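## Task

Move the foam block onto the coffee table in the adjoining room and leave it resting there without the robot supporting it. The robot must not tip over or finish leaning.

## Robot and tools

Robot: a Hello Robot Stretch 3 with one arm. It has a two-wheel differential base (0.33 m long, 0.34 m wide), a lift that slides up a mast, and a telescoping arm that sticks out to the robot's right side. The base cannot strafe. To move the gripper forward or back, you drive the base. An in-place turn pivots about the wheel-axle midpoint, 0.05 m behind the front edge. With the arm pulled in and the wrist folded, the turn sweeps a 0.28 m radius. An unfolded, level gripper reaches past that circle.

Frames: the base frame has its origin on the floor between the drive wheels, x forward, y left, z up. The odometry frame is the base frame where the scene began. hand_pose is reported in the base frame, at the point where the closed fingertips meet. Heading is positive to the left, from -3.142 to 3.142.

execute_actions takes {"actions": [...]}. The actions run one after another. Each action can hold "robot", "steps" (1 to 450 control steps at 30 per second, default 1) and "until" (only together with steps). An action with only steps just waits. "robot" is one command, a queue list of up to 8 commands and {"pause_s": s} waits (s up to 15), or {"stop": true}, which brakes everything and clears the queue. A command can hold:
- base: exactly one key. translate_m is a straight drive in metres, measured from where the base is when that command begins. Positive is forward; the magnitude is at most 1. rotate_rad is an in-place turn in radians, also relative to the start of the command. Positive is counter-clockwise seen from above; the magnitude is at most 3.2. Both are offsets, not poses.
- joints: one object for the single arm and head. Each entry is an absolute target by name, and any joint you leave out keeps its current goal. lift_m is 0 to 1.1 m of arm height. arm_m is 0 to 0.52 m of extension. wrist_yaw_rad is -1.345 to 4.42: 0 points along the arm, positive swings toward the front, and 3.0 folds it over the base. wrist_pitch_rad is -1.57 to 0.451, where 0 is level and negative tips the fingertips down. wrist_roll_rad is -2.911 to 2.911, where 0 puts the fingers side by side. gripper_m is -0.089 to 0.179, and bigger is wider. The actual fingertip gap is about 0.007 m less when nearly shut and 0.025 m less when wide, and it is zero below 0.007. head_pan_rad is -3.953 to 1.73: 0 is forward, positive is left, and -1.57 looks along the arm. head_tilt_rad is -1.53 to 0.419, where negative looks down.
- contact_limits: {"arm_m": effort%} from 1 to 100. It sets how hard the arm may push before it halts, and it applies until the arm's next command.

Motions in one command start together and keep going across later actions. A new command takes over at once, and it discards the remainder of any older queue. To get steps in sequence, use a queue or wait. To wait until everything has ended, use "until": {"robot": {"status": "ended"}} with steps 450. Other conditions compare fields such as lift_m, arm_m_status, base_status, queue or refusals, for example [">", 0.3] or ["!=", "moving"]. "any" in place of "robot" fires when the first motion ends. If any value is out of range or invalid, the whole call is rejected and nothing runs.

zoom_image: camera is "head_camera", "nav_camera" or "wrist_camera". region is [x0, y0, x1, y1] in pixels of that camera's last image, measured from the top-left, no bigger than 504x504. head_camera is 896x504, nav_camera is 672x504 (fisheye), and wrist_camera is 644x364. The head pan and tilt aim both head cameras.

finished_scene: scene is the current scene number. It ends the scene for good, and the result reports success and gives the next task. Make sure everything has stopped and the object rests on its own first.

Speed: the base is fast (0.30 m/s, 1.9 rad/s) only while stowed, meaning lift_m under 0.30, arm_m under 0.03 and wrist_yaw_rad over 2.54. Otherwise it is limited to 0.10 m/s and 0.63 rad/s.

Gripping: to grasp, command gripper_m below the object's width; a smaller value grips harder. To let go, open to at least 0.02 beyond where the fingertips made contact. Neither the reading nor "done" proves that you are holding something. Over-squeezing triggers a stall guard that weakens the grip. To re-squeeze, send a new value.

Self-collision: only fold or unfold the wrist with lift_m between 0.32 and 0.95, pitch -0.4 and roll near 0. After folding, the lift may go down to 0.25. If yaw is below -0.4, keep pitch at -0.5 or lower.

Tipping: pressing the arm on something rigid with the gripper above about 0.45 m can topple the robot, and more so with a raised contact limit or a repeated push. Never drive while the gripper is caught on or pushing something fixed. Snagging furniture, especially when reversing, can tip it. If base_tilt leans, reverse the last move in small steps, free the gripper, and lower lift_m to about 0.2 if needed.

Results: base_status shows progress as (moved of goal) from the wheel counts. joint_goals, joint_status, measured_speeds and motor_effort (%, with the peak in brackets, positive meaning toward higher values) are listed, along with refusals, queue and queue_left. The status words are moving, done, off_target (at rest short of the goal, possibly still pushing), contact_stop (the lift or arm pushed firmly, halted and went slack), time_out, stopped, not_commanded and torque_fault (a wrist servo went limp for 10 s and refuses goals). The lift, arm and wrist joints form one group, and the head joints form another. robot.on_its_own reports goals that the robot changed itself, slack or off joints, unusual rest efforts and tilt of 3 degrees or more. Lines starting "refused:" or "dropped:" name the failing goal, counting from 0. base_odometry counts wheel turns, so slip shows up as travel. turned_by_wheels and turned_by_imu give the rotation since the last result. base_tilt is in degrees, forward and right positive, with an offset of up to about 4.

Sensors: lidar_m has 12 distances in 30-degree sectors, starting straight ahead and going counter-clockwise (4th left, 7th behind, 10th right). Its plane is 0.17 m up, so it sees table legs but not tabletops, and '-' means nothing was seen. wrist_depth_mm (45 to 1000) and head_depth_mm (280 to 4000, sideways image) are 7x7 median-depth grids. The calibration lines give K and T_world_to_cam relative to the base frame, with small errors.

The simulation keeps running while you think. Loose objects may occasionally get nudged. Avoid drops, slams, hard pushes and tipping.

Each tool is called after "Emit:" by a JSON object that holds its "api" and its "payload", one argument or row to a line.

## Session

Emit:
{"api": "execute_actions", "payload": {
  "actions": []
}}

Scene clock: 0.00 s.
robot.base_odometry: x=+0.000 y=+0.000 heading=+0.000 (m, m, rad; robot's odometry frame)
robot.turned_by_wheels: +0.000 (rad since the last result)
robot.turned_by_imu: +0.000 (rad since the last result)
robot.base_tilt: forward=-0.2 right=+1.2 (deg)
robot.lidar_m: 1.42 1.55 1.11 0.95 0.79 0.79 0.89 0.98 0.97 1.09 1.95 2.96
robot.head_depth_mm: 1956 2857 2985 2975 3038 3011 2232 / 1952 2963 3113 3110 3109 3092 2224 / 1927 2693 2780 2724 2729 2770 2244 / 1940 2411 2417 2414 2347 2307 1981 / 1935 2111 2082 2089 2090 1957 1084 / 1842 1898 1880 1873 1876 1548 1035 / 1726 1711 1705 1698 1690 1569 1039
robot.base_status: not_commanded
robot.joint_positions: lift_m=+0.591 arm_m=+0.000 wrist_yaw_rad=+3.057 wrist_pitch_rad=-0.621 wrist_roll_rad=-0.019 gripper_m=+0.037 head_pan_rad=+0.000 head_tilt_rad=-0.008
robot.joint_goals: lift_m=+0.591 arm_m=+0.000 wrist_yaw_rad=+3.057 wrist_pitch_rad=-0.621 wrist_roll_rad=-0.019 gripper_m=+0.037 head_pan_rad=+0.000 head_tilt_rad=-0.008
robot.joint_status: lift_m=not_commanded arm_m=not_commanded wrist_yaw_rad=not_commanded wrist_pitch_rad=not_commanded wrist_roll_rad=not_commanded gripper_m=not_commanded head_pan_rad=not_commanded head_tilt_rad=not_commanded
robot.measured_speeds: translate_m=+0.000 rotate_rad=+0.000 lift_m=+0.000 arm_m=+0.000 wrist_yaw_rad=+0.000 wrist_pitch_rad=+0.000 wrist_roll_rad=+0.000 head_pan_rad=+0.000 head_tilt_rad=+0.000
robot: refusals=0 queue=idle queue_left=0
robot.motor_effort: left_wheel=+0 right_wheel=+0 lift_m=+26 arm_m=+1 wrist_yaw_rad=+0 wrist_pitch_rad=+5 wrist_roll_rad=+0 gripper_m=+0 head_pan_rad=+1 head_tilt_rad=+2 (%)
robot.hand_pose: x=-0.0047 y=+0.0485 z=+0.5607 quat_wxyz=(+0.243, +0.675, +0.190, +0.670) (m; robot's base frame)
robot.wrist_depth_mm: 610 676 956 - - - - / 632 759 - - - - - / 684 836 - - - - - / 736 888 - - - - - / 776 873 859 898 871 846 852 / 770 766 756 742 789 748 745 / 661 682 - 689 654 663 658
pictures: head_camera (sideways: a quarter turn clockwise sets it upright), nav_camera (sideways: a quarter turn counterclockwise sets it upright), wrist_camera
Images, in order (width x height): head_camera 896x504, nav_camera 672x504, wrist_camera 644x364.

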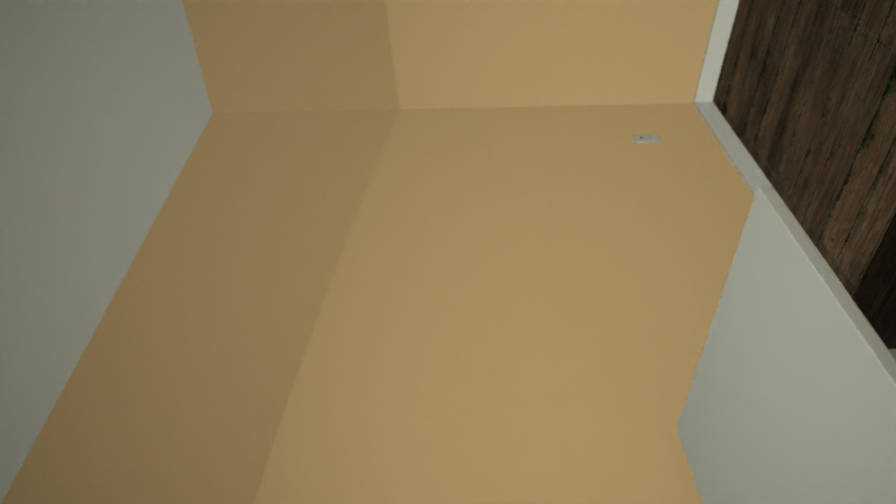

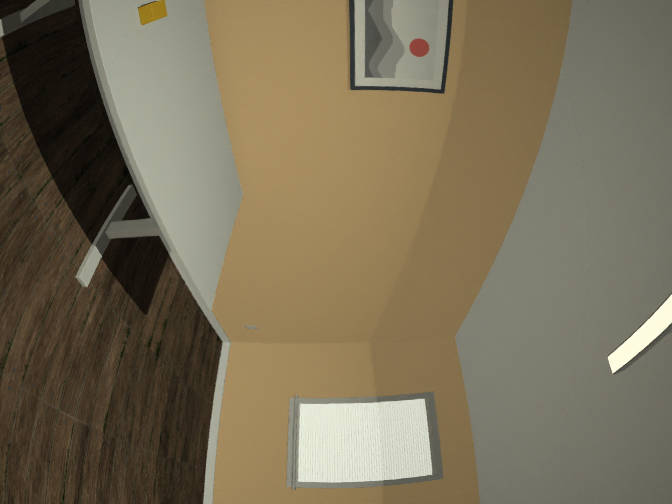

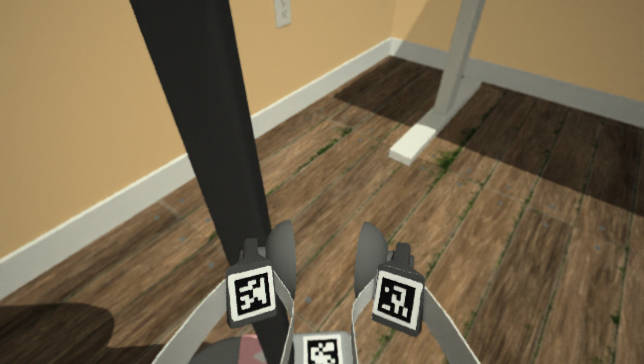

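Emit:
{"api": "execute_actions", "payload": {
  "actions": [
    {"robot":{"joints":{"head_pan_rad":0.9,"head_tilt_rad":-0.6}},"steps":90,"until":{"robot":{"status":"ended"}}}
  ]
}}

Scene clock: 3.03 s.
robot.base_odometry: x=+0.000 y=+0.000 heading=+0.000 (m, m, rad; robot's odometry frame)
robot.turned_by_wheels: +0.000 (rad since the last result)
robot.turned_by_imu: +0.001 (rad since the last result)
robot.base_tilt: forward=-0.1 right=+1.3 (deg)
robot.lidar_m: 1.42 1.55 1.11 0.94 0.79 0.79 0.89 0.98 0.97 1.10 1.94 2.97
robot.head_depth_mm: 1285 1427 1462 1034 1754 1480 1251 / 1300 1427 1452 1032 1741 1475 1247 / 1294 1432 1458 1036 1735 1467 1249 / 1297 1431 1457 1030 1732 1471 1250 / 1295 1426 1465 1034 1733 1460 1245 / 1295 1445 1443 1031 1603 1412 1245 / 1288 1432 1540 1027 1747 1471 1247
robot.base_status: not_commanded
robot.joint_positions: lift_m=+0.591 arm_m=+0.000 wrist_yaw_rad=+3.057 wrist_pitch_rad=-0.621 wrist_roll_rad=-0.019 gripper_m=+0.037 head_pan_rad=+0.893 head_tilt_rad=-0.592
robot.joint_goals: lift_m=+0.591 arm_m=+0.000 wrist_yaw_rad=+3.057 wrist_pitch_rad=-0.621 wrist_roll_rad=-0.019 gripper_m=+0.037 head_pan_rad=+0.900 head_tilt_rad=-0.600
robot.joint_status: lift_m=not_commanded arm_m=not_commanded wrist_yaw_rad=not_commanded wrist_pitch_rad=not_commanded wrist_roll_rad=not_commanded gripper_m=not_commanded head_pan_rad=done head_tilt_rad=done
robot.measured_speeds: translate_m=+0.000 rotate_rad=+0.000 lift_m=+0.000 arm_m=+0.000 wrist_yaw_rad=+0.000 wrist_pitch_rad=+0.000 wrist_roll_rad=+0.000 head_pan_rad=+0.000 head_tilt_rad=+0.000
robot: refusals=0 queue=done queue_left=0
robot.motor_effort: left_wheel=-1(1) right_wheel=+1(1) lift_m=+25(25) arm_m=+0(0) wrist_yaw_rad=+0(0) wrist_pitch_rad=+5(5) wrist_roll_rad=+0(0) gripper_m=-1(0) head_pan_rad=+4(56) head_tilt_rad=-4(36) (%)
robot.hand_pose: x=-0.0047 y=+0.0485 z=+0.5607 quat_wxyz=(+0.243, +0.675, +0.190, +0.670) (m; robot's base frame)
robot.wrist_depth_mm: 613 701 974 - - - - / 642 741 - - - - - / 686 817 - - - - - / 735 893 - - - - - / 767 834 867 863 880 855 850 / 753 766 760 756 761 738 748 / 674 682 - 673 662 661 660
pictures: head_camera (sideways: a quarter turn clockwise sets it upright), nav_camera (sideways: a quarter turn counterclockwise sets it upright), wrist_camera
camera_calibration (this result's frames):
head_camera: T_world_to_cam=[[-0.379309, -0.417312, -0.825818, 1.09602], [-0.748425, 0.663163, 0.00864475, -0.00664543], [0.544044, 0.621342, -0.563871, 0.688903], [0, 0, 0, 1]] pos_world=[0.0359625, 0.0337438, 1.29362]
nav_camera: T_world_to_cam=[[0.355522, 0.425573, 0.832161, -1.03379], [0.786726, -0.616958, -0.0205943, 0.0737052], [0.504644, 0.662005, -0.554152, 0.678663], [0, 0, 0, 1]] pos_world=[-0.0329333, 0.036149, 1.23788]
wrist_camera: T_world_to_cam=[[0.999706, -0.0219261, 0.0103914, 0.00536931], [-0.0072784, -0.679534, -0.733608, 0.485897], [0.0231465, 0.733317, -0.679493, 0.506724], [0, 0, 0, 1]] pos_world=[-0.01356, -0.0412875, 0.700718]
Images, in order (width x height): head_camera 896x504, nav_camera 672x504, wrist_camera 644x364.

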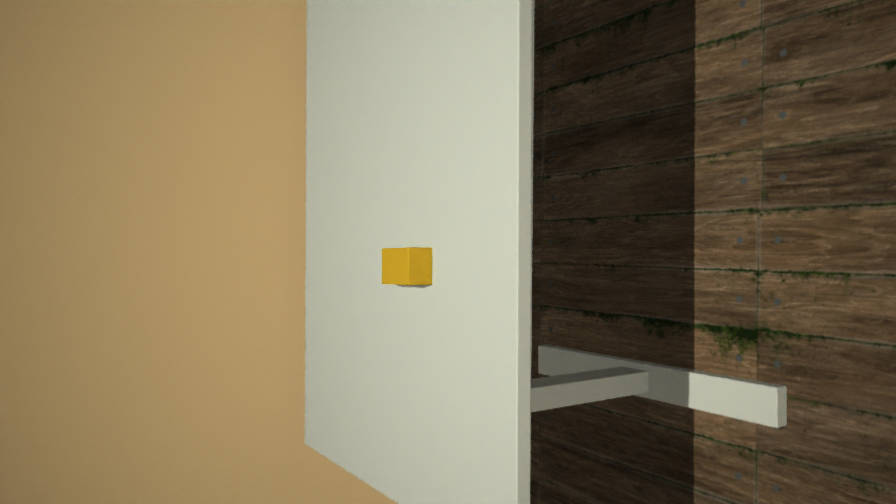

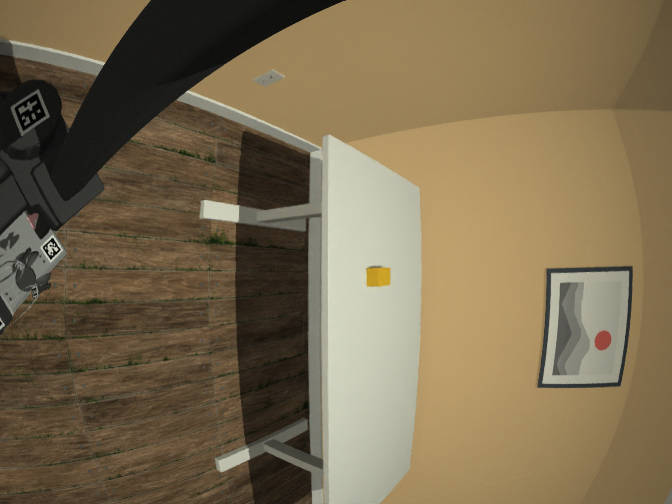

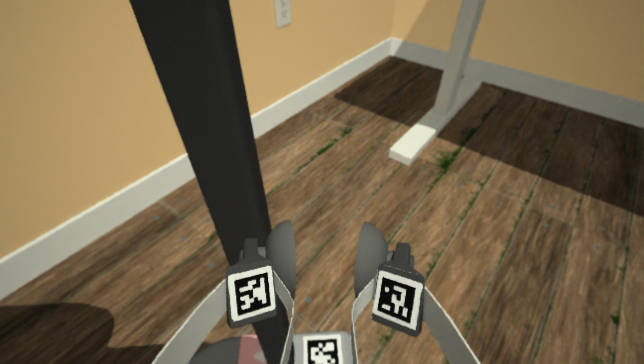

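Emit:
{"api": "execute_actions", "payload": {
  "actions": [
    {"robot":{"joints":{"head_pan_rad":-1.3,"head_tilt_rad":-0.4}},"steps":120,"until":{"robot":{"status":"ended"}}}
  ]
}}

Scene clock: 10.13 s.
robot.base_odometry: x=+0.000 y=+0.000 heading=+0.000 (m, m, rad; robot's odometry frame)
robot.turned_by_wheels: +0.000 (rad since the last result)
robot.turned_by_imu: +0.001 (rad since the last result)
robot.base_tilt: forward=-0.3 right=+1.3 (deg)
robot.lidar_m: 1.42 1.55 1.11 0.95 0.79 0.79 0.89 0.98 0.97 1.10 1.94 2.97
robot.head_depth_mm: 1036 1078 1141 1201 1276 1355 1359 / 1140 1209 1273 1364 1447 1550 1411 / 1271 1351 1445 1555 1671 1673 1393 / 1565 1681 1816 1977 2083 1737 1402 / 1820 1983 2185 2400 2280 1740 1403 / 2087 2261 2440 2797 2264 1740 1409 / 2451 2657 2877 3019 2273 1736 1416
robot.base_status: not_commanded
robot.joint_positions: lift_m=+0.591 arm_m=+0.000 wrist_yaw_rad=+3.057 wrist_pitch_rad=-0.621 wrist_roll_rad=-0.019 gripper_m=+0.037 head_pan_rad=-1.293 head_tilt_rad=-0.409
robot.joint_goals: lift_m=+0.591 arm_m=+0.000 wrist_yaw_rad=+3.057 wrist_pitch_rad=-0.621 wrist_roll_rad=-0.019 gripper_m=+0.037 head_pan_rad=-1.300 head_tilt_rad=-0.400
robot.joint_status: lift_m=not_commanded arm_m=not_commanded wrist_yaw_rad=not_commanded wrist_pitch_rad=not_commanded wrist_roll_rad=not_commanded gripper_m=not_commanded head_pan_rad=done head_tilt_rad=done
robot.measured_speeds: translate_m=+0.000 rotate_rad=+0.000 lift_m=+0.000 arm_m=+0.000 wrist_yaw_rad=+0.000 wrist_pitch_rad=+0.000 wrist_roll_rad=+0.000 head_pan_rad=+0.000 head_tilt_rad=+0.000
robot: refusals=0 queue=done queue_left=0
robot.motor_effort: left_wheel=-1(0) right_wheel=+0(0) lift_m=+25(25) arm_m=+0(0) wrist_yaw_rad=-2(0) wrist_pitch_rad=+5(5) wrist_roll_rad=+0(0) gripper_m=-2(1) head_pan_rad=-5(55) head_tilt_rad=+5(23) (%)
robot.hand_pose: x=-0.0047 y=+0.0485 z=+0.5607 quat_wxyz=(+0.243, +0.675, +0.190, +0.670) (m; robot's base frame)
robot.wrist_depth_mm: 607 687 941 - - - - / 645 757 - - - - - / 685 824 - - - - - / 719 906 - - - - - / 763 864 856 865 850 848 861 / 767 761 757 754 783 744 748 / 671 669 - 695 656 667 644
pictures: head_camera (sideways: a quarter turn clockwise sets it upright), nav_camera (sideways: a quarter turn counterclockwise sets it upright), wrist_camera
camera_calibration (this result's frames):
head_camera: T_world_to_cam=[[-0.078237, 0.39669, -0.914612, 1.20999], [0.972753, 0.231213, 0.0170723, -0.0281194], [0.218242, -0.888357, -0.403971, 0.482835], [0, 0, 0, 1]] pos_world=[0.0166442, -0.0445601, 1.3022]
nav_camera: T_world_to_cam=[[0.0984262, -0.381047, 0.919302, -1.14588], [-0.956775, -0.290277, -0.0178804, 0.080812], [0.273666, -0.877805, -0.393147, 0.470575], [0, 0, 0, 1]] pos_world=[0.0613234, -0.000103025, 1.23986]
wrist_camera: T_world_to_cam=[[0.999706, -0.0219264, 0.0103914, 0.00536933], [-0.00727868, -0.679534, -0.733608, 0.485897], [0.0231467, 0.733317, -0.679493, 0.506724], [0, 0, 0, 1]] pos_world=[-0.01356, -0.0412875, 0.700718]
Images, in order (width x height): head_camera 896x504, nav_camera 672x504, wrist_camera 644x364.

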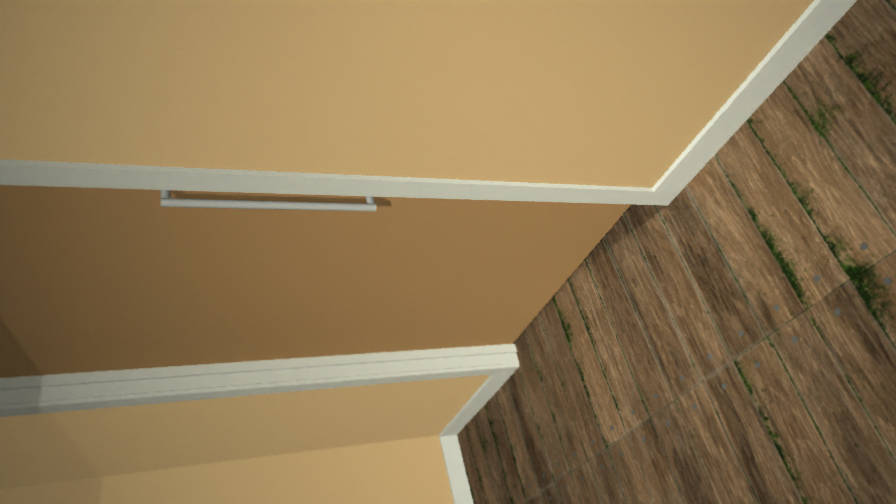

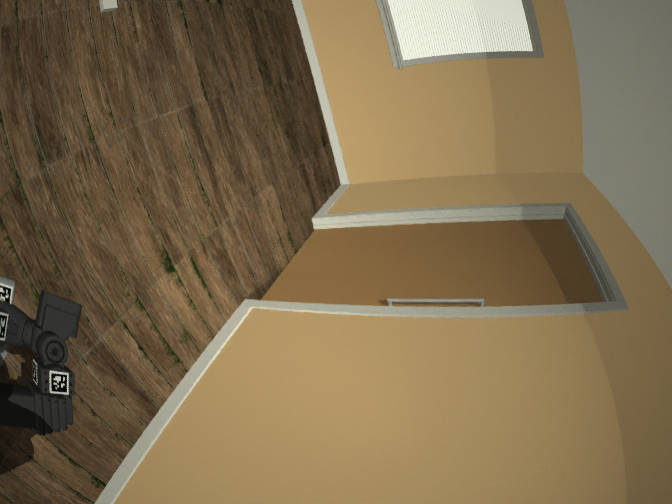

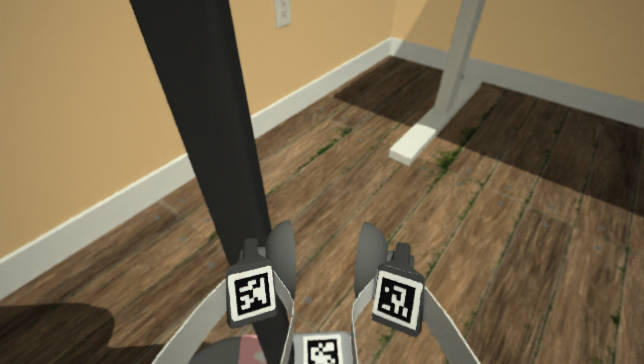

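Emit:
{"api": "zoom_image", "payload": {
  "camera": "head_camera",
  "region": [300, 150, 700, 450]
}}

Emit:
{"api": "zoom_image", "payload": {
  "camera": "nav_camera",
  "region": [300, 160, 672, 360]
}}

Region (300, 150, 700, 450) of head_camera's 896x504 image, scaled by 1.260, with more detail than that image has; it fills the top 378 rows of this view, and the rest is white.

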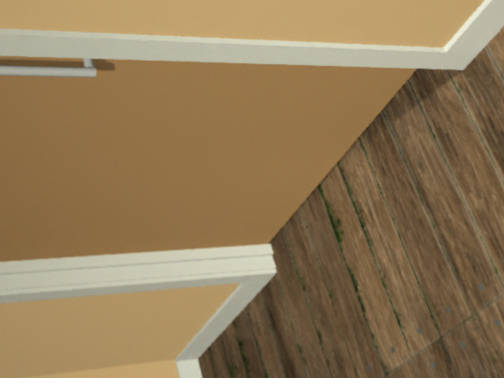

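Region (300, 160, 672, 360) of nav_camera's 672x504 image, scaled by 1.355, with more detail than that image has; it fills the top 271 rows of this view, and the rest is white.

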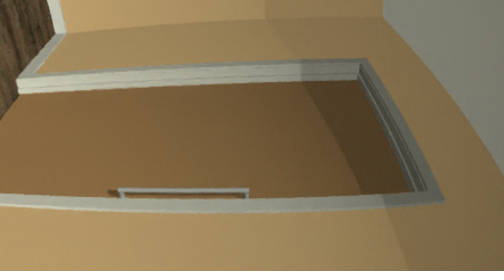

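Emit:
{"api": "execute_actions", "payload": {
  "actions": [
    {"robot":[{"base":{"rotate_rad":0.85},"joints":{"lift_m":0.82,"wrist_pitch_rad":-0.4,"wrist_roll_rad":0,"head_pan_rad":-1.6,"head_tilt_rad":-0.8}},{"base":{"translate_m":0.25},"joints":{"wrist_yaw_rad":0.0,"gripper_m":0.15}},{"base":{"rotate_rad":1.57}}],"steps":450,"until":{"robot":{"status":"ended"}}}
  ]
}}

Scene clock: 34.40 s.
robot.base_odometry: x=+0.165 y=+0.188 heading=+2.420 (m, m, rad; robot's odometry frame)
robot.turned_by_wheels: +2.420 (rad since the last result)
robot.turned_by_imu: +2.433 (rad since the last result)
robot.base_tilt: forward=-0.2 right=+1.3 (deg)
robot.lidar_m: 0.79 0.82 1.13 1.22 1.27 1.86 2.97 1.24 1.34 1.30 0.87 0.82
robot.head_depth_mm: 1157 1248 991 810 1486 - - / 1132 1247 995 803 1494 - - / 1138 1244 991 796 1489 - - / 1135 1237 987 796 1555 - - / 1121 1228 983 794 1445 1296 1148 / 1110 1217 979 795 1402 1292 1139 / 1114 1221 981 792 1411 1292 1146
robot.base_status: done (rotate_rad +1.5699 of +1.5700)
robot.joint_positions: lift_m=+0.820 arm_m=+0.000 wrist_yaw_rad=+0.002 wrist_pitch_rad=-0.419 wrist_roll_rad=-0.004 gripper_m=+0.150 head_pan_rad=-1.593 head_tilt_rad=-0.790
robot.joint_goals: lift_m=+0.820 arm_m=+0.000 wrist_yaw_rad=+0.000 wrist_pitch_rad=-0.400 wrist_roll_rad=+0.000 gripper_m=+0.150 head_pan_rad=-1.600 head_tilt_rad=-0.800
robot.joint_status: lift_m=done arm_m=not_commanded wrist_yaw_rad=done wrist_pitch_rad=done wrist_roll_rad=done gripper_m=done head_pan_rad=done head_tilt_rad=done
robot.measured_speeds: translate_m=+0.000 rotate_rad=+0.000 lift_m=+0.000 arm_m=+0.000 wrist_yaw_rad=+0.000 wrist_pitch_rad=+0.000 wrist_roll_rad=+0.000 head_pan_rad=+0.000 head_tilt_rad=+0.000
robot: refusals=0 queue=done queue_left=0
robot.motor_effort: left_wheel=-4(9) right_wheel=+5(9) lift_m=+30(31) arm_m=+0(0) wrist_yaw_rad=-2(2) wrist_pitch_rad=+7(7) wrist_roll_rad=+2(4) gripper_m=+0(82) head_pan_rad=-4(32) head_tilt_rad=-5(30) (%)
robot.hand_pose: x=-0.0211 y=-0.3695 z=+0.8322 quat_wxyz=(+0.693, +0.148, -0.690, -0.146) (m; robot's base frame)
robot.wrist_depth_mm: 932 965 959 951 947 963 902 / 910 - 934 879 918 877 889 / 868 596 585 547 574 573 578 / 442 440 439 435 431 426 427 / 348 359 344 346 346 337 337 / 907 - - - - - - / 845 - 963 - - 959 962
pictures: head_camera (sideways: a quarter turn clockwise sets it upright), nav_camera (sideways: a quarter turn counterclockwise sets it upright), wrist_camera
camera_calibration (this result's frames):
head_camera: T_world_to_cam=[[0.0495397, 0.713439, -0.698964, 0.928056], [0.997545, -0.0700237, -0.000771839, -0.00503551], [-0.0494947, -0.69721, -0.715156, 0.889315], [0, 0, 0, 1]] pos_world=[0.00306394, -0.0424235, 1.28467]
nav_camera: T_world_to_cam=[[-0.0256806, -0.706894, 0.706853, -0.868131], [-0.999649, 0.01357, -0.0227473, 0.0873995], [0.00648794, -0.707189, -0.706995, 0.880523], [0, 0, 0, 1]] pos_world=[0.059362, 0.00783394, 1.23815]
wrist_camera: T_world_to_cam=[[-0.998425, -0.0553853, 0.0089862, -0.0436165], [-0.036396, 0.517388, -0.854976, 0.943501], [0.0427038, -0.853957, -0.518589, 0.278104], [0, 0, 0, 1]] pos_world=[-0.0210842, -0.253083, 0.951285]
Images, in order (width x height): head_camera 896x504, nav_camera 672x504, wrist_camera 644x364.

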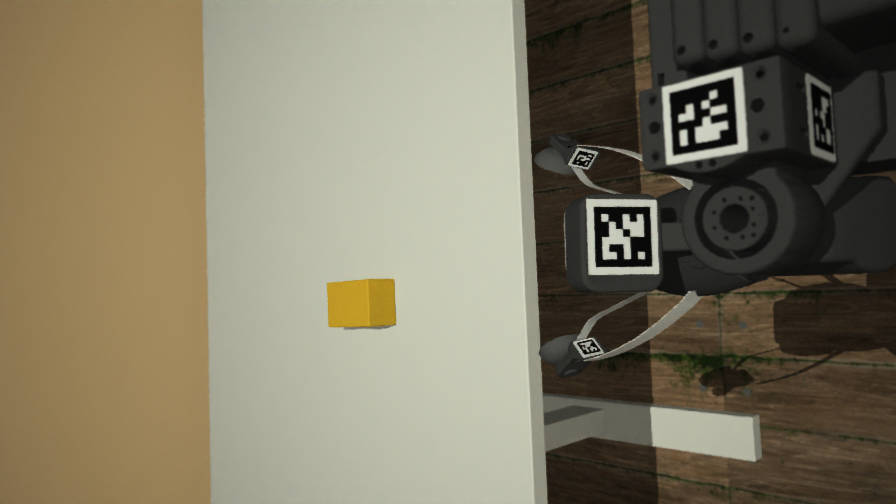

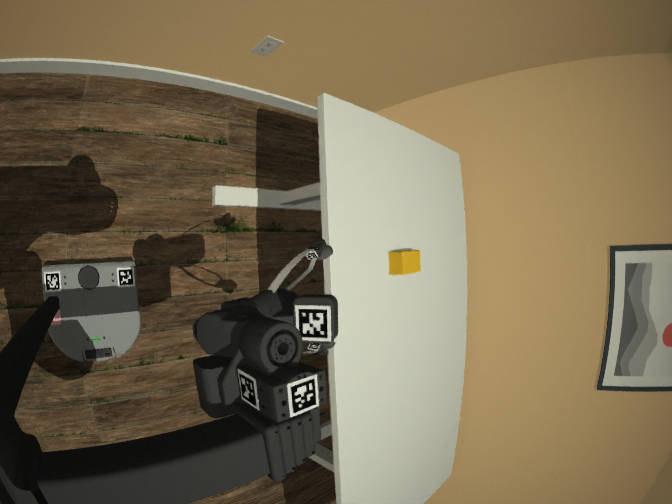

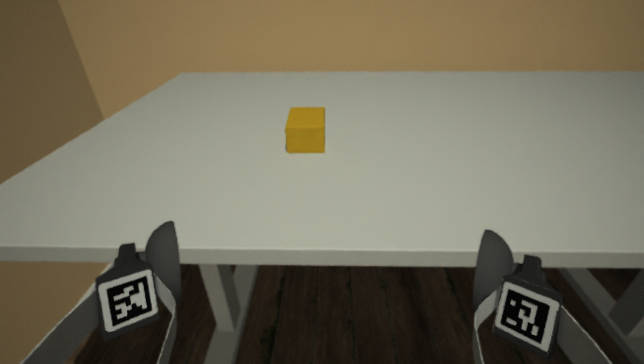

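Emit:
{"api": "execute_actions", "payload": {
  "actions": [
    {"robot":{"base":{"translate_m":0.045},"joints":{"lift_m":0.755,"arm_m":0.28}},"steps":300,"until":{"robot":{"status":"ended"}}}
  ]
}}

Scene clock: 41.67 s.
robot.base_odometry: x=+0.131 y=+0.218 heading=+2.420 (m, m, rad; robot's odometry frame)
robot.turned_by_wheels: +0.000 (rad since the last result)
robot.turned_by_imu: +0.002 (rad since the last result)
robot.base_tilt: forward=-0.2 right=+1.2 (deg)
robot.lidar_m: 0.74 0.77 1.06 1.22 1.27 1.86 3.01 1.28 1.34 0.88 0.86 0.77
robot.head_depth_mm: 1144 1250 998 801 1481 - - / 1139 1252 993 823 - 1280 1153 / 1136 1245 1025 - 1485 1314 1158 / 1135 1232 1021 - 1474 1310 1147 / 1124 1228 986 776 1436 1302 1141 / 1111 1210 985 794 1391 1272 1142 / 1109 1208 982 790 1442 1303 1148
robot.base_status: done (translate_m +0.0450 of +0.0450)
robot.joint_positions: lift_m=+0.755 arm_m=+0.280 wrist_yaw_rad=+0.001 wrist_pitch_rad=-0.419 wrist_roll_rad=-0.004 gripper_m=+0.150 head_pan_rad=-1.593 head_tilt_rad=-0.790
robot.joint_goals: lift_m=+0.755 arm_m=+0.280 wrist_yaw_rad=+0.000 wrist_pitch_rad=-0.400 wrist_roll_rad=+0.000 gripper_m=+0.150 head_pan_rad=-1.600 head_tilt_rad=-0.800
robot.joint_status: lift_m=done arm_m=done wrist_yaw_rad=done wrist_pitch_rad=done wrist_roll_rad=done gripper_m=done head_pan_rad=done head_tilt_rad=done
robot.measured_speeds: translate_m=+0.000 rotate_rad=+0.000 lift_m=+0.000 arm_m=+0.000 wrist_yaw_rad=+0.000 wrist_pitch_rad=+0.000 wrist_roll_rad=+0.000 head_pan_rad=+0.000 head_tilt_rad=+0.000
robot: refusals=0 queue=done queue_left=0
robot.motor_effort: left_wheel=-4(6) right_wheel=+4(9) lift_m=+20(30) arm_m=+3(4) wrist_yaw_rad=-1(2) wrist_pitch_rad=+7(7) wrist_roll_rad=+2(3) gripper_m=-1(0) head_pan_rad=-3(5) head_tilt_rad=-5(5) (%)
robot.hand_pose: x=-0.0212 y=-0.6489 z=+0.7677 quat_wxyz=(+0.693, +0.148, -0.690, -0.147) (m; robot's base frame)
robot.wrist_depth_mm: 702 697 693 705 686 685 675 / 785 752 649 652 630 634 629 / 430 424 422 414 413 418 410 / 317 313 310 237 308 304 307 / 250 258 248 229 247 245 243 / 207 - 206 205 204 - 201 / - 173 175 174 176 170 173
pictures: head_camera (sideways: a quarter turn clockwise sets it upright), nav_camera (sideways: a quarter turn counterclockwise sets it upright), wrist_camera
camera_calibration (this result's frames):
head_camera: T_world_to_cam=[[0.0496227, 0.713451, -0.698946, 0.928031], [0.997537, -0.0701391, -0.000773067, -0.00503387], [-0.049575, -0.697186, -0.715174, 0.889339], [0, 0, 0, 1]] pos_world=[0.00305904, -0.0424228, 1.28467]
nav_camera: T_world_to_cam=[[-0.0257628, -0.706909, 0.706835, -0.868107], [-0.999648, 0.0136863, -0.0227475, 0.0873998], [0.00640649, -0.707172, -0.707013, 0.880547], [0, 0, 0, 1]] pos_world=[0.0593629, 0.00782941, 1.23815]
wrist_camera: T_world_to_cam=[[-0.998462, -0.054777, 0.00860203, -0.057919], [-0.0357427, 0.517227, -0.855102, 1.03293], [0.0423907, -0.854093, -0.518389, 0.00582721], [0, 0, 0, 1]] pos_world=[-0.0211573, -0.532454, 0.886777]
Images, in order (width x height): head_camera 896x504, nav_camera 672x504, wrist_camera 644x364.

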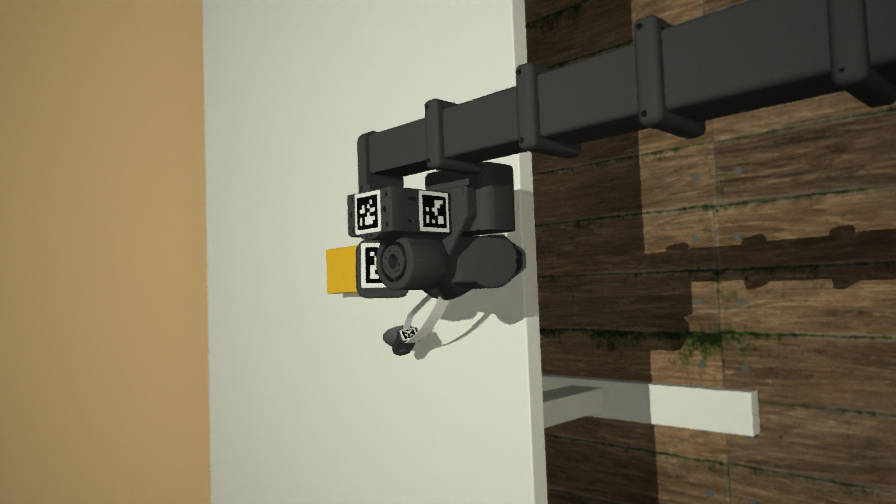

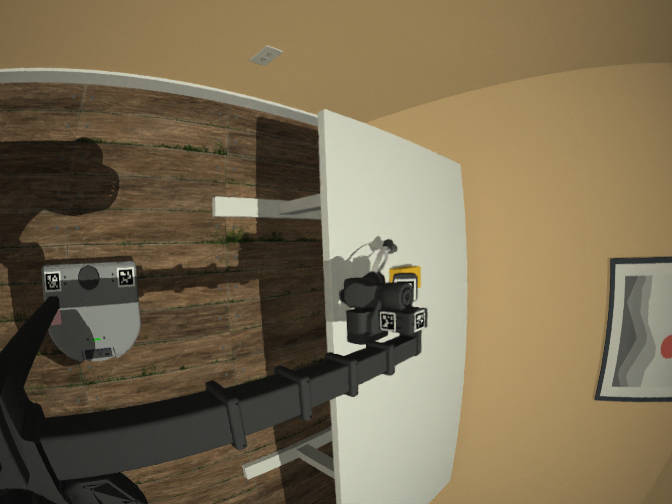

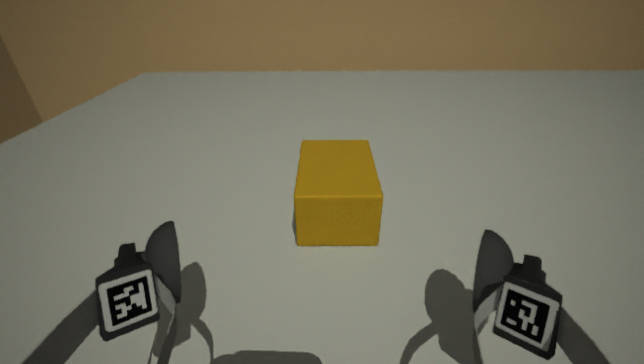

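Emit:
{"api": "execute_actions", "payload": {
  "actions": [
    {"robot":{"joints":{"lift_m":0.737,"arm_m":0.378}},"steps":300,"until":{"robot":{"status":"ended"}}}
  ]
}}

Scene clock: 46.63 s.
robot.base_odometry: x=+0.131 y=+0.218 heading=+2.420 (m, m, rad; robot's odometry frame)
robot.turned_by_wheels: +0.000 (rad since the last result)
robot.turned_by_imu: +0.001 (rad since the last result)
robot.base_tilt: forward=-0.1 right=+1.4 (deg)
robot.lidar_m: 0.74 0.77 1.06 1.22 1.27 1.87 2.99 1.27 1.35 0.88 0.86 0.77
robot.head_depth_mm: 1148 1257 996 803 1483 1341 - / 1138 1244 993 823 - - 1147 / 1135 1240 1061 765 1498 1312 1150 / 1133 1248 1065 753 1484 1305 1148 / 1120 1218 1020 795 1447 1300 1142 / 1108 1216 983 793 1401 1278 1144 / 1109 1213 979 794 1443 1300 1137
robot.base_status: done (translate_m +0.0450 of +0.0450)
robot.joint_positions: lift_m=+0.737 arm_m=+0.378 wrist_yaw_rad=+0.001 wrist_pitch_rad=-0.419 wrist_roll_rad=-0.004 gripper_m=+0.150 head_pan_rad=-1.593 head_tilt_rad=-0.790
robot.joint_goals: lift_m=+0.737 arm_m=+0.378 wrist_yaw_rad=+0.000 wrist_pitch_rad=-0.400 wrist_roll_rad=+0.000 gripper_m=+0.150 head_pan_rad=-1.600 head_tilt_rad=-0.800
robot.joint_status: lift_m=done arm_m=done wrist_yaw_rad=done wrist_pitch_rad=done wrist_roll_rad=done gripper_m=done head_pan_rad=done head_tilt_rad=done
robot.measured_speeds: translate_m=+0.000 rotate_rad=+0.000 lift_m=+0.000 arm_m=+0.000 wrist_yaw_rad=+0.000 wrist_pitch_rad=+0.000 wrist_roll_rad=+0.000 head_pan_rad=+0.000 head_tilt_rad=+0.000
robot: refusals=0 queue=done queue_left=0
robot.motor_effort: left_wheel=-3(4) right_wheel=+3(3) lift_m=+20(19) arm_m=+3(4) wrist_yaw_rad=-2(2) wrist_pitch_rad=+7(7) wrist_roll_rad=+2(2) gripper_m=-1(1) head_pan_rad=-4(5) head_tilt_rad=-5(6) (%)
robot.hand_pose: x=-0.0212 y=-0.7469 z=+0.7497 quat_wxyz=(+0.693, +0.148, -0.690, -0.147) (m; robot's base frame)
robot.wrist_depth_mm: 628 609 601 596 594 602 594 / 666 582 576 581 575 562 558 / 384 376 374 378 373 368 368 / 281 281 278 193 273 273 273 / 220 229 221 152 208 216 216 / 184 - 184 126 135 - 181 / - 155 156 129 138 150 155
pictures: head_camera (sideways: a quarter turn clockwise sets it upright), nav_camera (sideways: a quarter turn counterclockwise sets it upright), wrist_camera
camera_calibration (this result's frames):
head_camera: T_world_to_cam=[[0.0496227, 0.713451, -0.698945, 0.92803], [0.997537, -0.0701391, -0.000773115, -0.0050338], [-0.049575, -0.697185, -0.715175, 0.88934], [0, 0, 0, 1]] pos_world=[0.00305904, -0.0424227, 1.28467]
nav_camera: T_world_to_cam=[[-0.0257628, -0.70691, 0.706834, -0.868106], [-0.999648, 0.0136863, -0.0227475, 0.0873998], [0.0064065, -0.707171, -0.707013, 0.880548], [0, 0, 0, 1]] pos_world=[0.0593629, 0.00782948, 1.23815]
wrist_camera: T_world_to_cam=[[-0.998462, -0.0547744, 0.00860185, -0.0631304], [-0.0357409, 0.51722, -0.855106, 1.06821], [0.0423889, -0.854098, -0.518382, -0.087215], [0, 0, 0, 1]] pos_world=[-0.0211576, -0.630447, 0.868764]
Images, in order (width x height): head_camera 896x504, nav_camera 672x504, wrist_camera 644x364.

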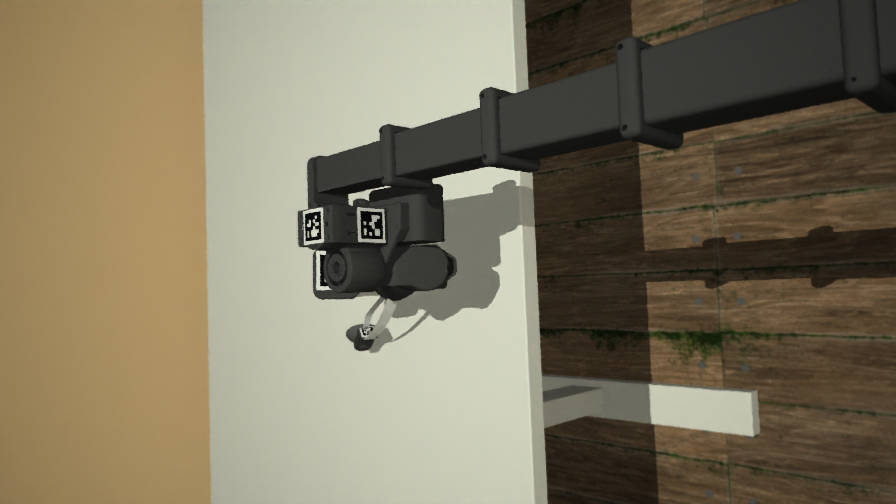

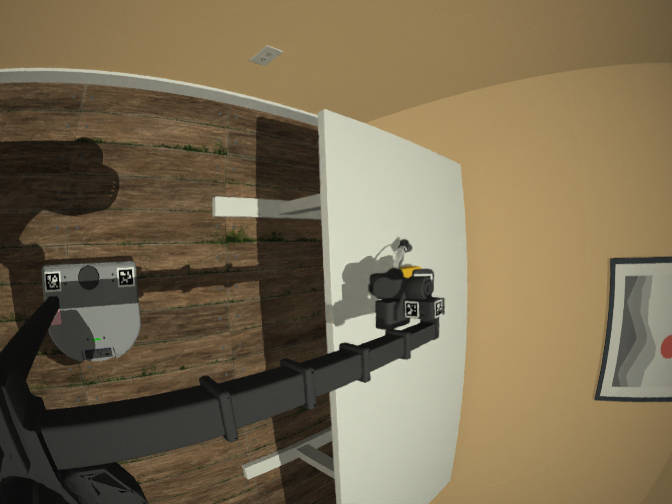

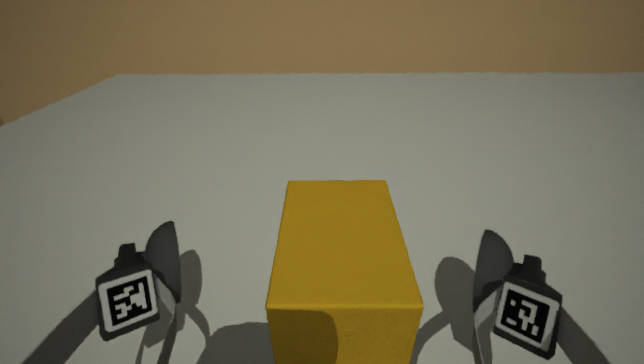

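Emit:
{"api": "execute_actions", "payload": {
  "actions": [
    {"robot":[{"base":{"translate_m":-0.006},"joints":{"lift_m":0.734,"gripper_m":0.09}},{"joints":{"gripper_m":0.02}},{"joints":{"lift_m":0.79}}],"steps":300,"until":{"robot":{"status":"ended"}}}
  ]
}}

Scene clock: 51.83 s.
robot.base_odometry: x=+0.136 y=+0.214 heading=+2.420 (m, m, rad; robot's odometry frame)
robot.turned_by_wheels: +0.000 (rad since the last result)
robot.turned_by_imu: +0.002 (rad since the last result)
robot.base_tilt: forward=-0.1 right=+1.4 (deg)
robot.lidar_m: 0.75 0.78 1.07 1.22 1.27 1.86 2.99 1.27 1.34 0.89 0.86 0.78
robot.head_depth_mm: 1141 1256 989 800 1516 - - / 1137 1241 1028 - - 1303 1152 / 1138 1248 - 778 1492 1311 1145 / 1126 1238 - 780 1487 1315 1154 / 1121 1220 984 794 1453 1304 1143 / 1121 1220 977 794 1388 1279 1145 / 1110 1213 982 790 1451 1302 1139
robot.base_status: done (translate_m -0.0060 of -0.0060)
robot.joint_positions: lift_m=+0.790 arm_m=+0.378 wrist_yaw_rad=+0.001 wrist_pitch_rad=-0.419 wrist_roll_rad=-0.004 gripper_m=+0.021 head_pan_rad=-1.593 head_tilt_rad=-0.790
robot.joint_goals: lift_m=+0.790 arm_m=+0.378 wrist_yaw_rad=+0.000 wrist_pitch_rad=-0.400 wrist_roll_rad=+0.000 gripper_m=+0.020 head_pan_rad=-1.600 head_tilt_rad=-0.800
robot.joint_status: lift_m=done arm_m=done wrist_yaw_rad=done wrist_pitch_rad=done wrist_roll_rad=done gripper_m=done head_pan_rad=done head_tilt_rad=done
robot.measured_speeds: translate_m=+0.000 rotate_rad=+0.000 lift_m=+0.000 arm_m=+0.000 wrist_yaw_rad=+0.000 wrist_pitch_rad=+0.000 wrist_roll_rad=+0.000 head_pan_rad=+0.000 head_tilt_rad=+0.000
robot: refusals=0 queue=done queue_left=0
robot.motor_effort: left_wheel=-3(8) right_wheel=+3(7) lift_m=+31(31) arm_m=+2(4) wrist_yaw_rad=-1(2) wrist_pitch_rad=+7(7) wrist_roll_rad=+2(2) gripper_m=-17(92) head_pan_rad=-3(4) head_tilt_rad=-5(5) (%)
robot.hand_pose: x=-0.0212 y=-0.7469 z=+0.8023 quat_wxyz=(+0.693, +0.148, -0.690, -0.146) (m; robot's base frame)
robot.wrist_depth_mm: 625 621 611 627 601 598 595 / 686 666 669 656 645 652 639 / 696 512 509 500 503 502 494 / 380 381 374 187 373 371 372 / 300 301 302 149 297 292 293 / 250 247 128 123 123 245 243 / 212 211 206 131 199 210 208
pictures: head_camera (sideways: a quarter turn clockwise sets it upright), nav_camera (sideways: a quarter turn counterclockwise sets it upright), wrist_camera
camera_calibration (this result's frames):
head_camera: T_world_to_cam=[[0.0496226, 0.713456, -0.698941, 0.928025], [0.997537, -0.0701389, -0.000773397, -0.00503344], [-0.0495747, -0.697181, -0.715179, 0.889346], [0, 0, 0, 1]] pos_world=[0.00305906, -0.0424226, 1.28467]
nav_camera: T_world_to_cam=[[-0.0257628, -0.706914, 0.70683, -0.8681], [-0.999648, 0.0136862, -0.0227476, 0.0873999], [0.00640676, -0.707167, -0.707018, 0.880554], [0, 0, 0, 1]] pos_world=[0.0593629, 0.00782987, 1.23815]
wrist_camera: T_world_to_cam=[[-0.998462, -0.054775, 0.0086161, -0.0635962], [-0.0357421, 0.516992, -0.855244, 1.11314], [0.0423915, -0.854236, -0.518155, -0.060272], [0, 0, 0, 1]] pos_world=[-0.0211573, -0.630457, 0.921327]
Images, in order (width x height): head_camera 896x504, nav_camera 672x504, wrist_camera 644x364.

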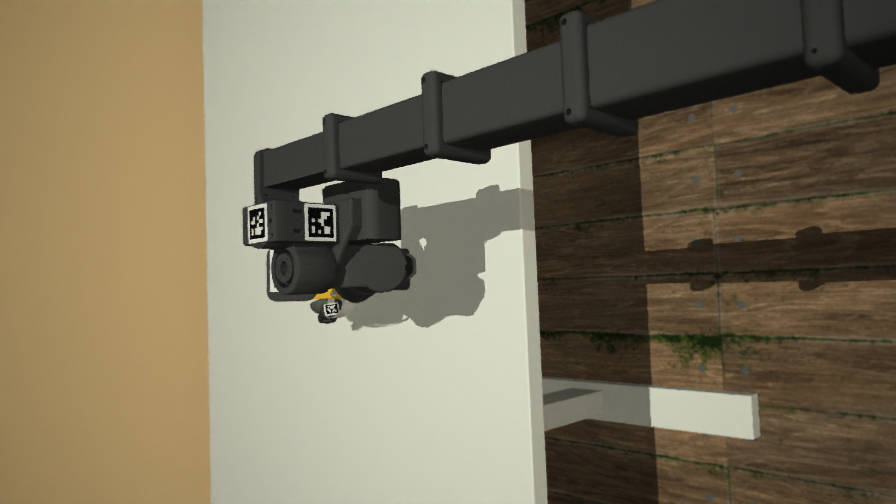

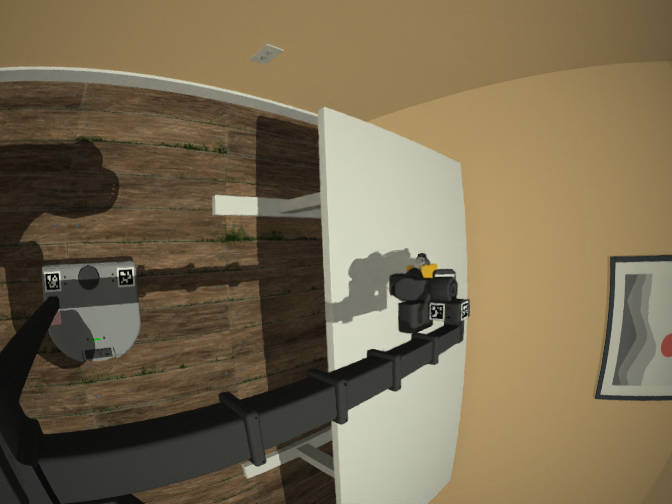

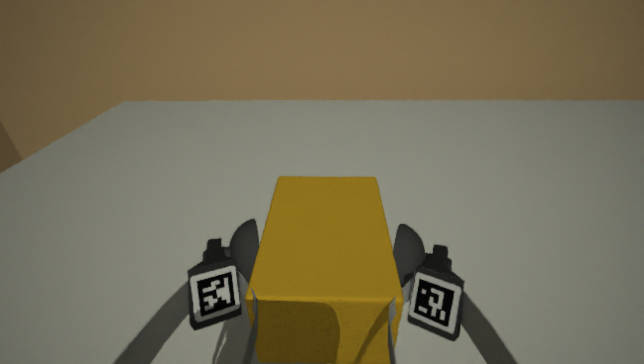

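Emit:
{"api": "execute_actions", "payload": {
  "actions": [
    {"robot":{"base":{"rotate_rad":-0.45},"joints":{"arm_m":0.02,"wrist_yaw_rad":3.0,"head_pan_rad":-1.0,"head_tilt_rad":-1.3}},"steps":200,"until":{"robot":{"base_status":["!=","moving"]}}},
    {"robot":{"base":{"translate_m":-1.0}},"steps":200,"until":{"robot":{"arm_m":["<",0.1],"wrist_yaw_rad":[">",2.0]}}},
    {"robot":{"joints":{"lift_m":0.28}},"steps":300,"until":{"robot":{"lift_m":["<",0.295]}}},
    {"steps":15}
  ]
}}

Scene clock: 69.27 s.
robot.base_odometry: x=+0.381 y=-0.368 heading=+1.970 (m, m, rad; robot's odometry frame)
robot.turned_by_wheels: -0.450 (rad since the last result)
robot.turned_by_imu: -0.452 (rad since the last result)
robot.base_tilt: forward=-0.2 right=+1.8 (deg)
robot.lidar_m: 1.34 1.31 1.26 0.97 0.96 1.01 1.60 2.44 2.07 1.17 1.57 1.37
robot.head_depth_mm: 1577 1487 1423 1353 1269 1192 1138 / 1619 1506 1413 1327 1266 1191 1143 / 1600 1514 1405 1317 - - - / 1593 1494 1401 1316 1255 - - / 1584 1484 1395 1315 1239 1157 1119 / 1580 1481 1384 1316 1232 1175 1111 / 1571 1474 1394 1297 1228 1174 1117
robot.base_status: moving (translate_m -0.6312 of -1.0000)
robot.joint_positions: lift_m=+0.280 arm_m=+0.020 wrist_yaw_rad=+2.998 wrist_pitch_rad=-0.419 wrist_roll_rad=-0.002 gripper_m=+0.021 head_pan_rad=-1.007 head_tilt_rad=-1.285
robot.joint_goals: lift_m=+0.280 arm_m=+0.020 wrist_yaw_rad=+3.000 wrist_pitch_rad=-0.400 wrist_roll_rad=+0.000 gripper_m=+0.020 head_pan_rad=-1.000 head_tilt_rad=-1.300
robot.joint_status: lift_m=moving arm_m=moving wrist_yaw_rad=moving wrist_pitch_rad=done wrist_roll_rad=done gripper_m=done head_pan_rad=done head_tilt_rad=done
robot.measured_speeds: translate_m=-0.265 rotate_rad=+0.000 lift_m=+0.000 arm_m=+0.000 wrist_yaw_rad=+0.000 wrist_pitch_rad=+0.000 wrist_roll_rad=+0.000 head_pan_rad=+0.000 head_tilt_rad=+0.000
robot: refusals=0 queue=running queue_left=0
robot.motor_effort: left_wheel=-5(7) right_wheel=-11(11) lift_m=+21(30) arm_m=-3(2) wrist_yaw_rad=+1(3) wrist_pitch_rad=+7(7) wrist_roll_rad=+1(2) gripper_m=-17(17) head_pan_rad=+4(49) head_tilt_rad=-8(39) (%)
robot.hand_pose: x=+0.0109 y=+0.0567 z=+0.2927 quat_wxyz=(+0.197, +0.699, +0.097, +0.680) (m; robot's base frame)
robot.wrist_depth_mm: 709 - 938 - - - - / 736 795 - - - - - / 824 842 - - - - - / 806 789 772 187 767 739 756 / 621 618 - 149 592 604 598 / 516 526 124 123 123 508 495 / 445 - - 130 405 425 426
pictures: head_camera (sideways: a quarter turn clockwise sets it upright), nav_camera (sideways: a quarter turn counterclockwise sets it upright), wrist_camera
camera_calibration (this result's frames):
head_camera: T_world_to_cam=[[-0.485193, 0.829613, -0.276279, 0.380709], [0.866347, 0.498896, -0.0233611, 0.0251655], [0.118454, -0.250688, -0.960793, 1.20753], [0, 0, 0, 1]] pos_world=[0.0198776, -0.0256812, 1.26596]
nav_camera: T_world_to_cam=[[0.503898, -0.814837, 0.28658, -0.323886], [-0.846441, -0.531934, -0.0241455, 0.0882699], [0.172116, -0.230406, -0.957752, 1.20543], [0, 0, 0, 1]] pos_world=[0.0304475, 0.0607768, 1.24945]
wrist_camera: T_world_to_cam=[[0.995826, -0.090967, 0.00740237, -0.00249248], [-0.0408547, -0.516825, -0.855116, 0.321584], [0.0816131, 0.851244, -0.518385, 0.26378], [0, 0, 0, 1]] pos_world=[-0.0059076, -0.0585653, 0.411749]
Images, in order (width x height): head_camera 896x504, nav_camera 672x504, wrist_camera 644x364.

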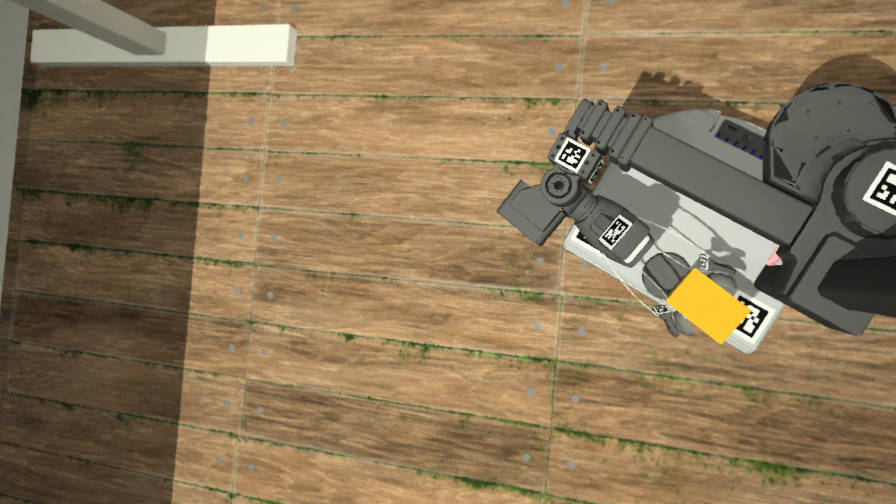

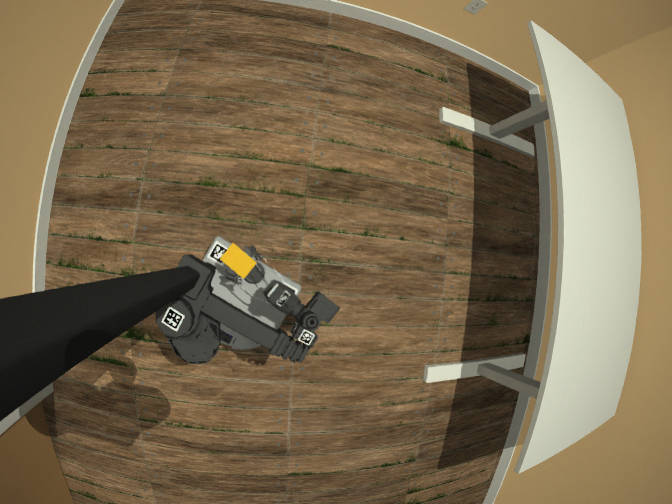

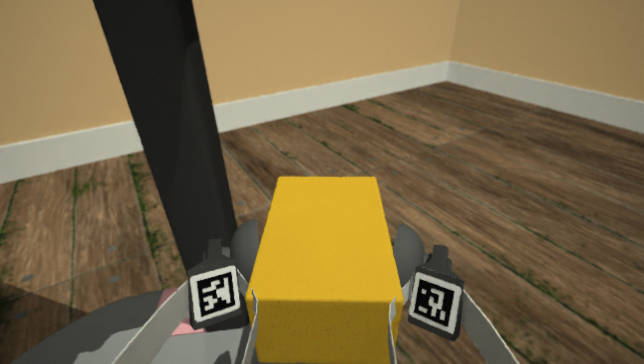

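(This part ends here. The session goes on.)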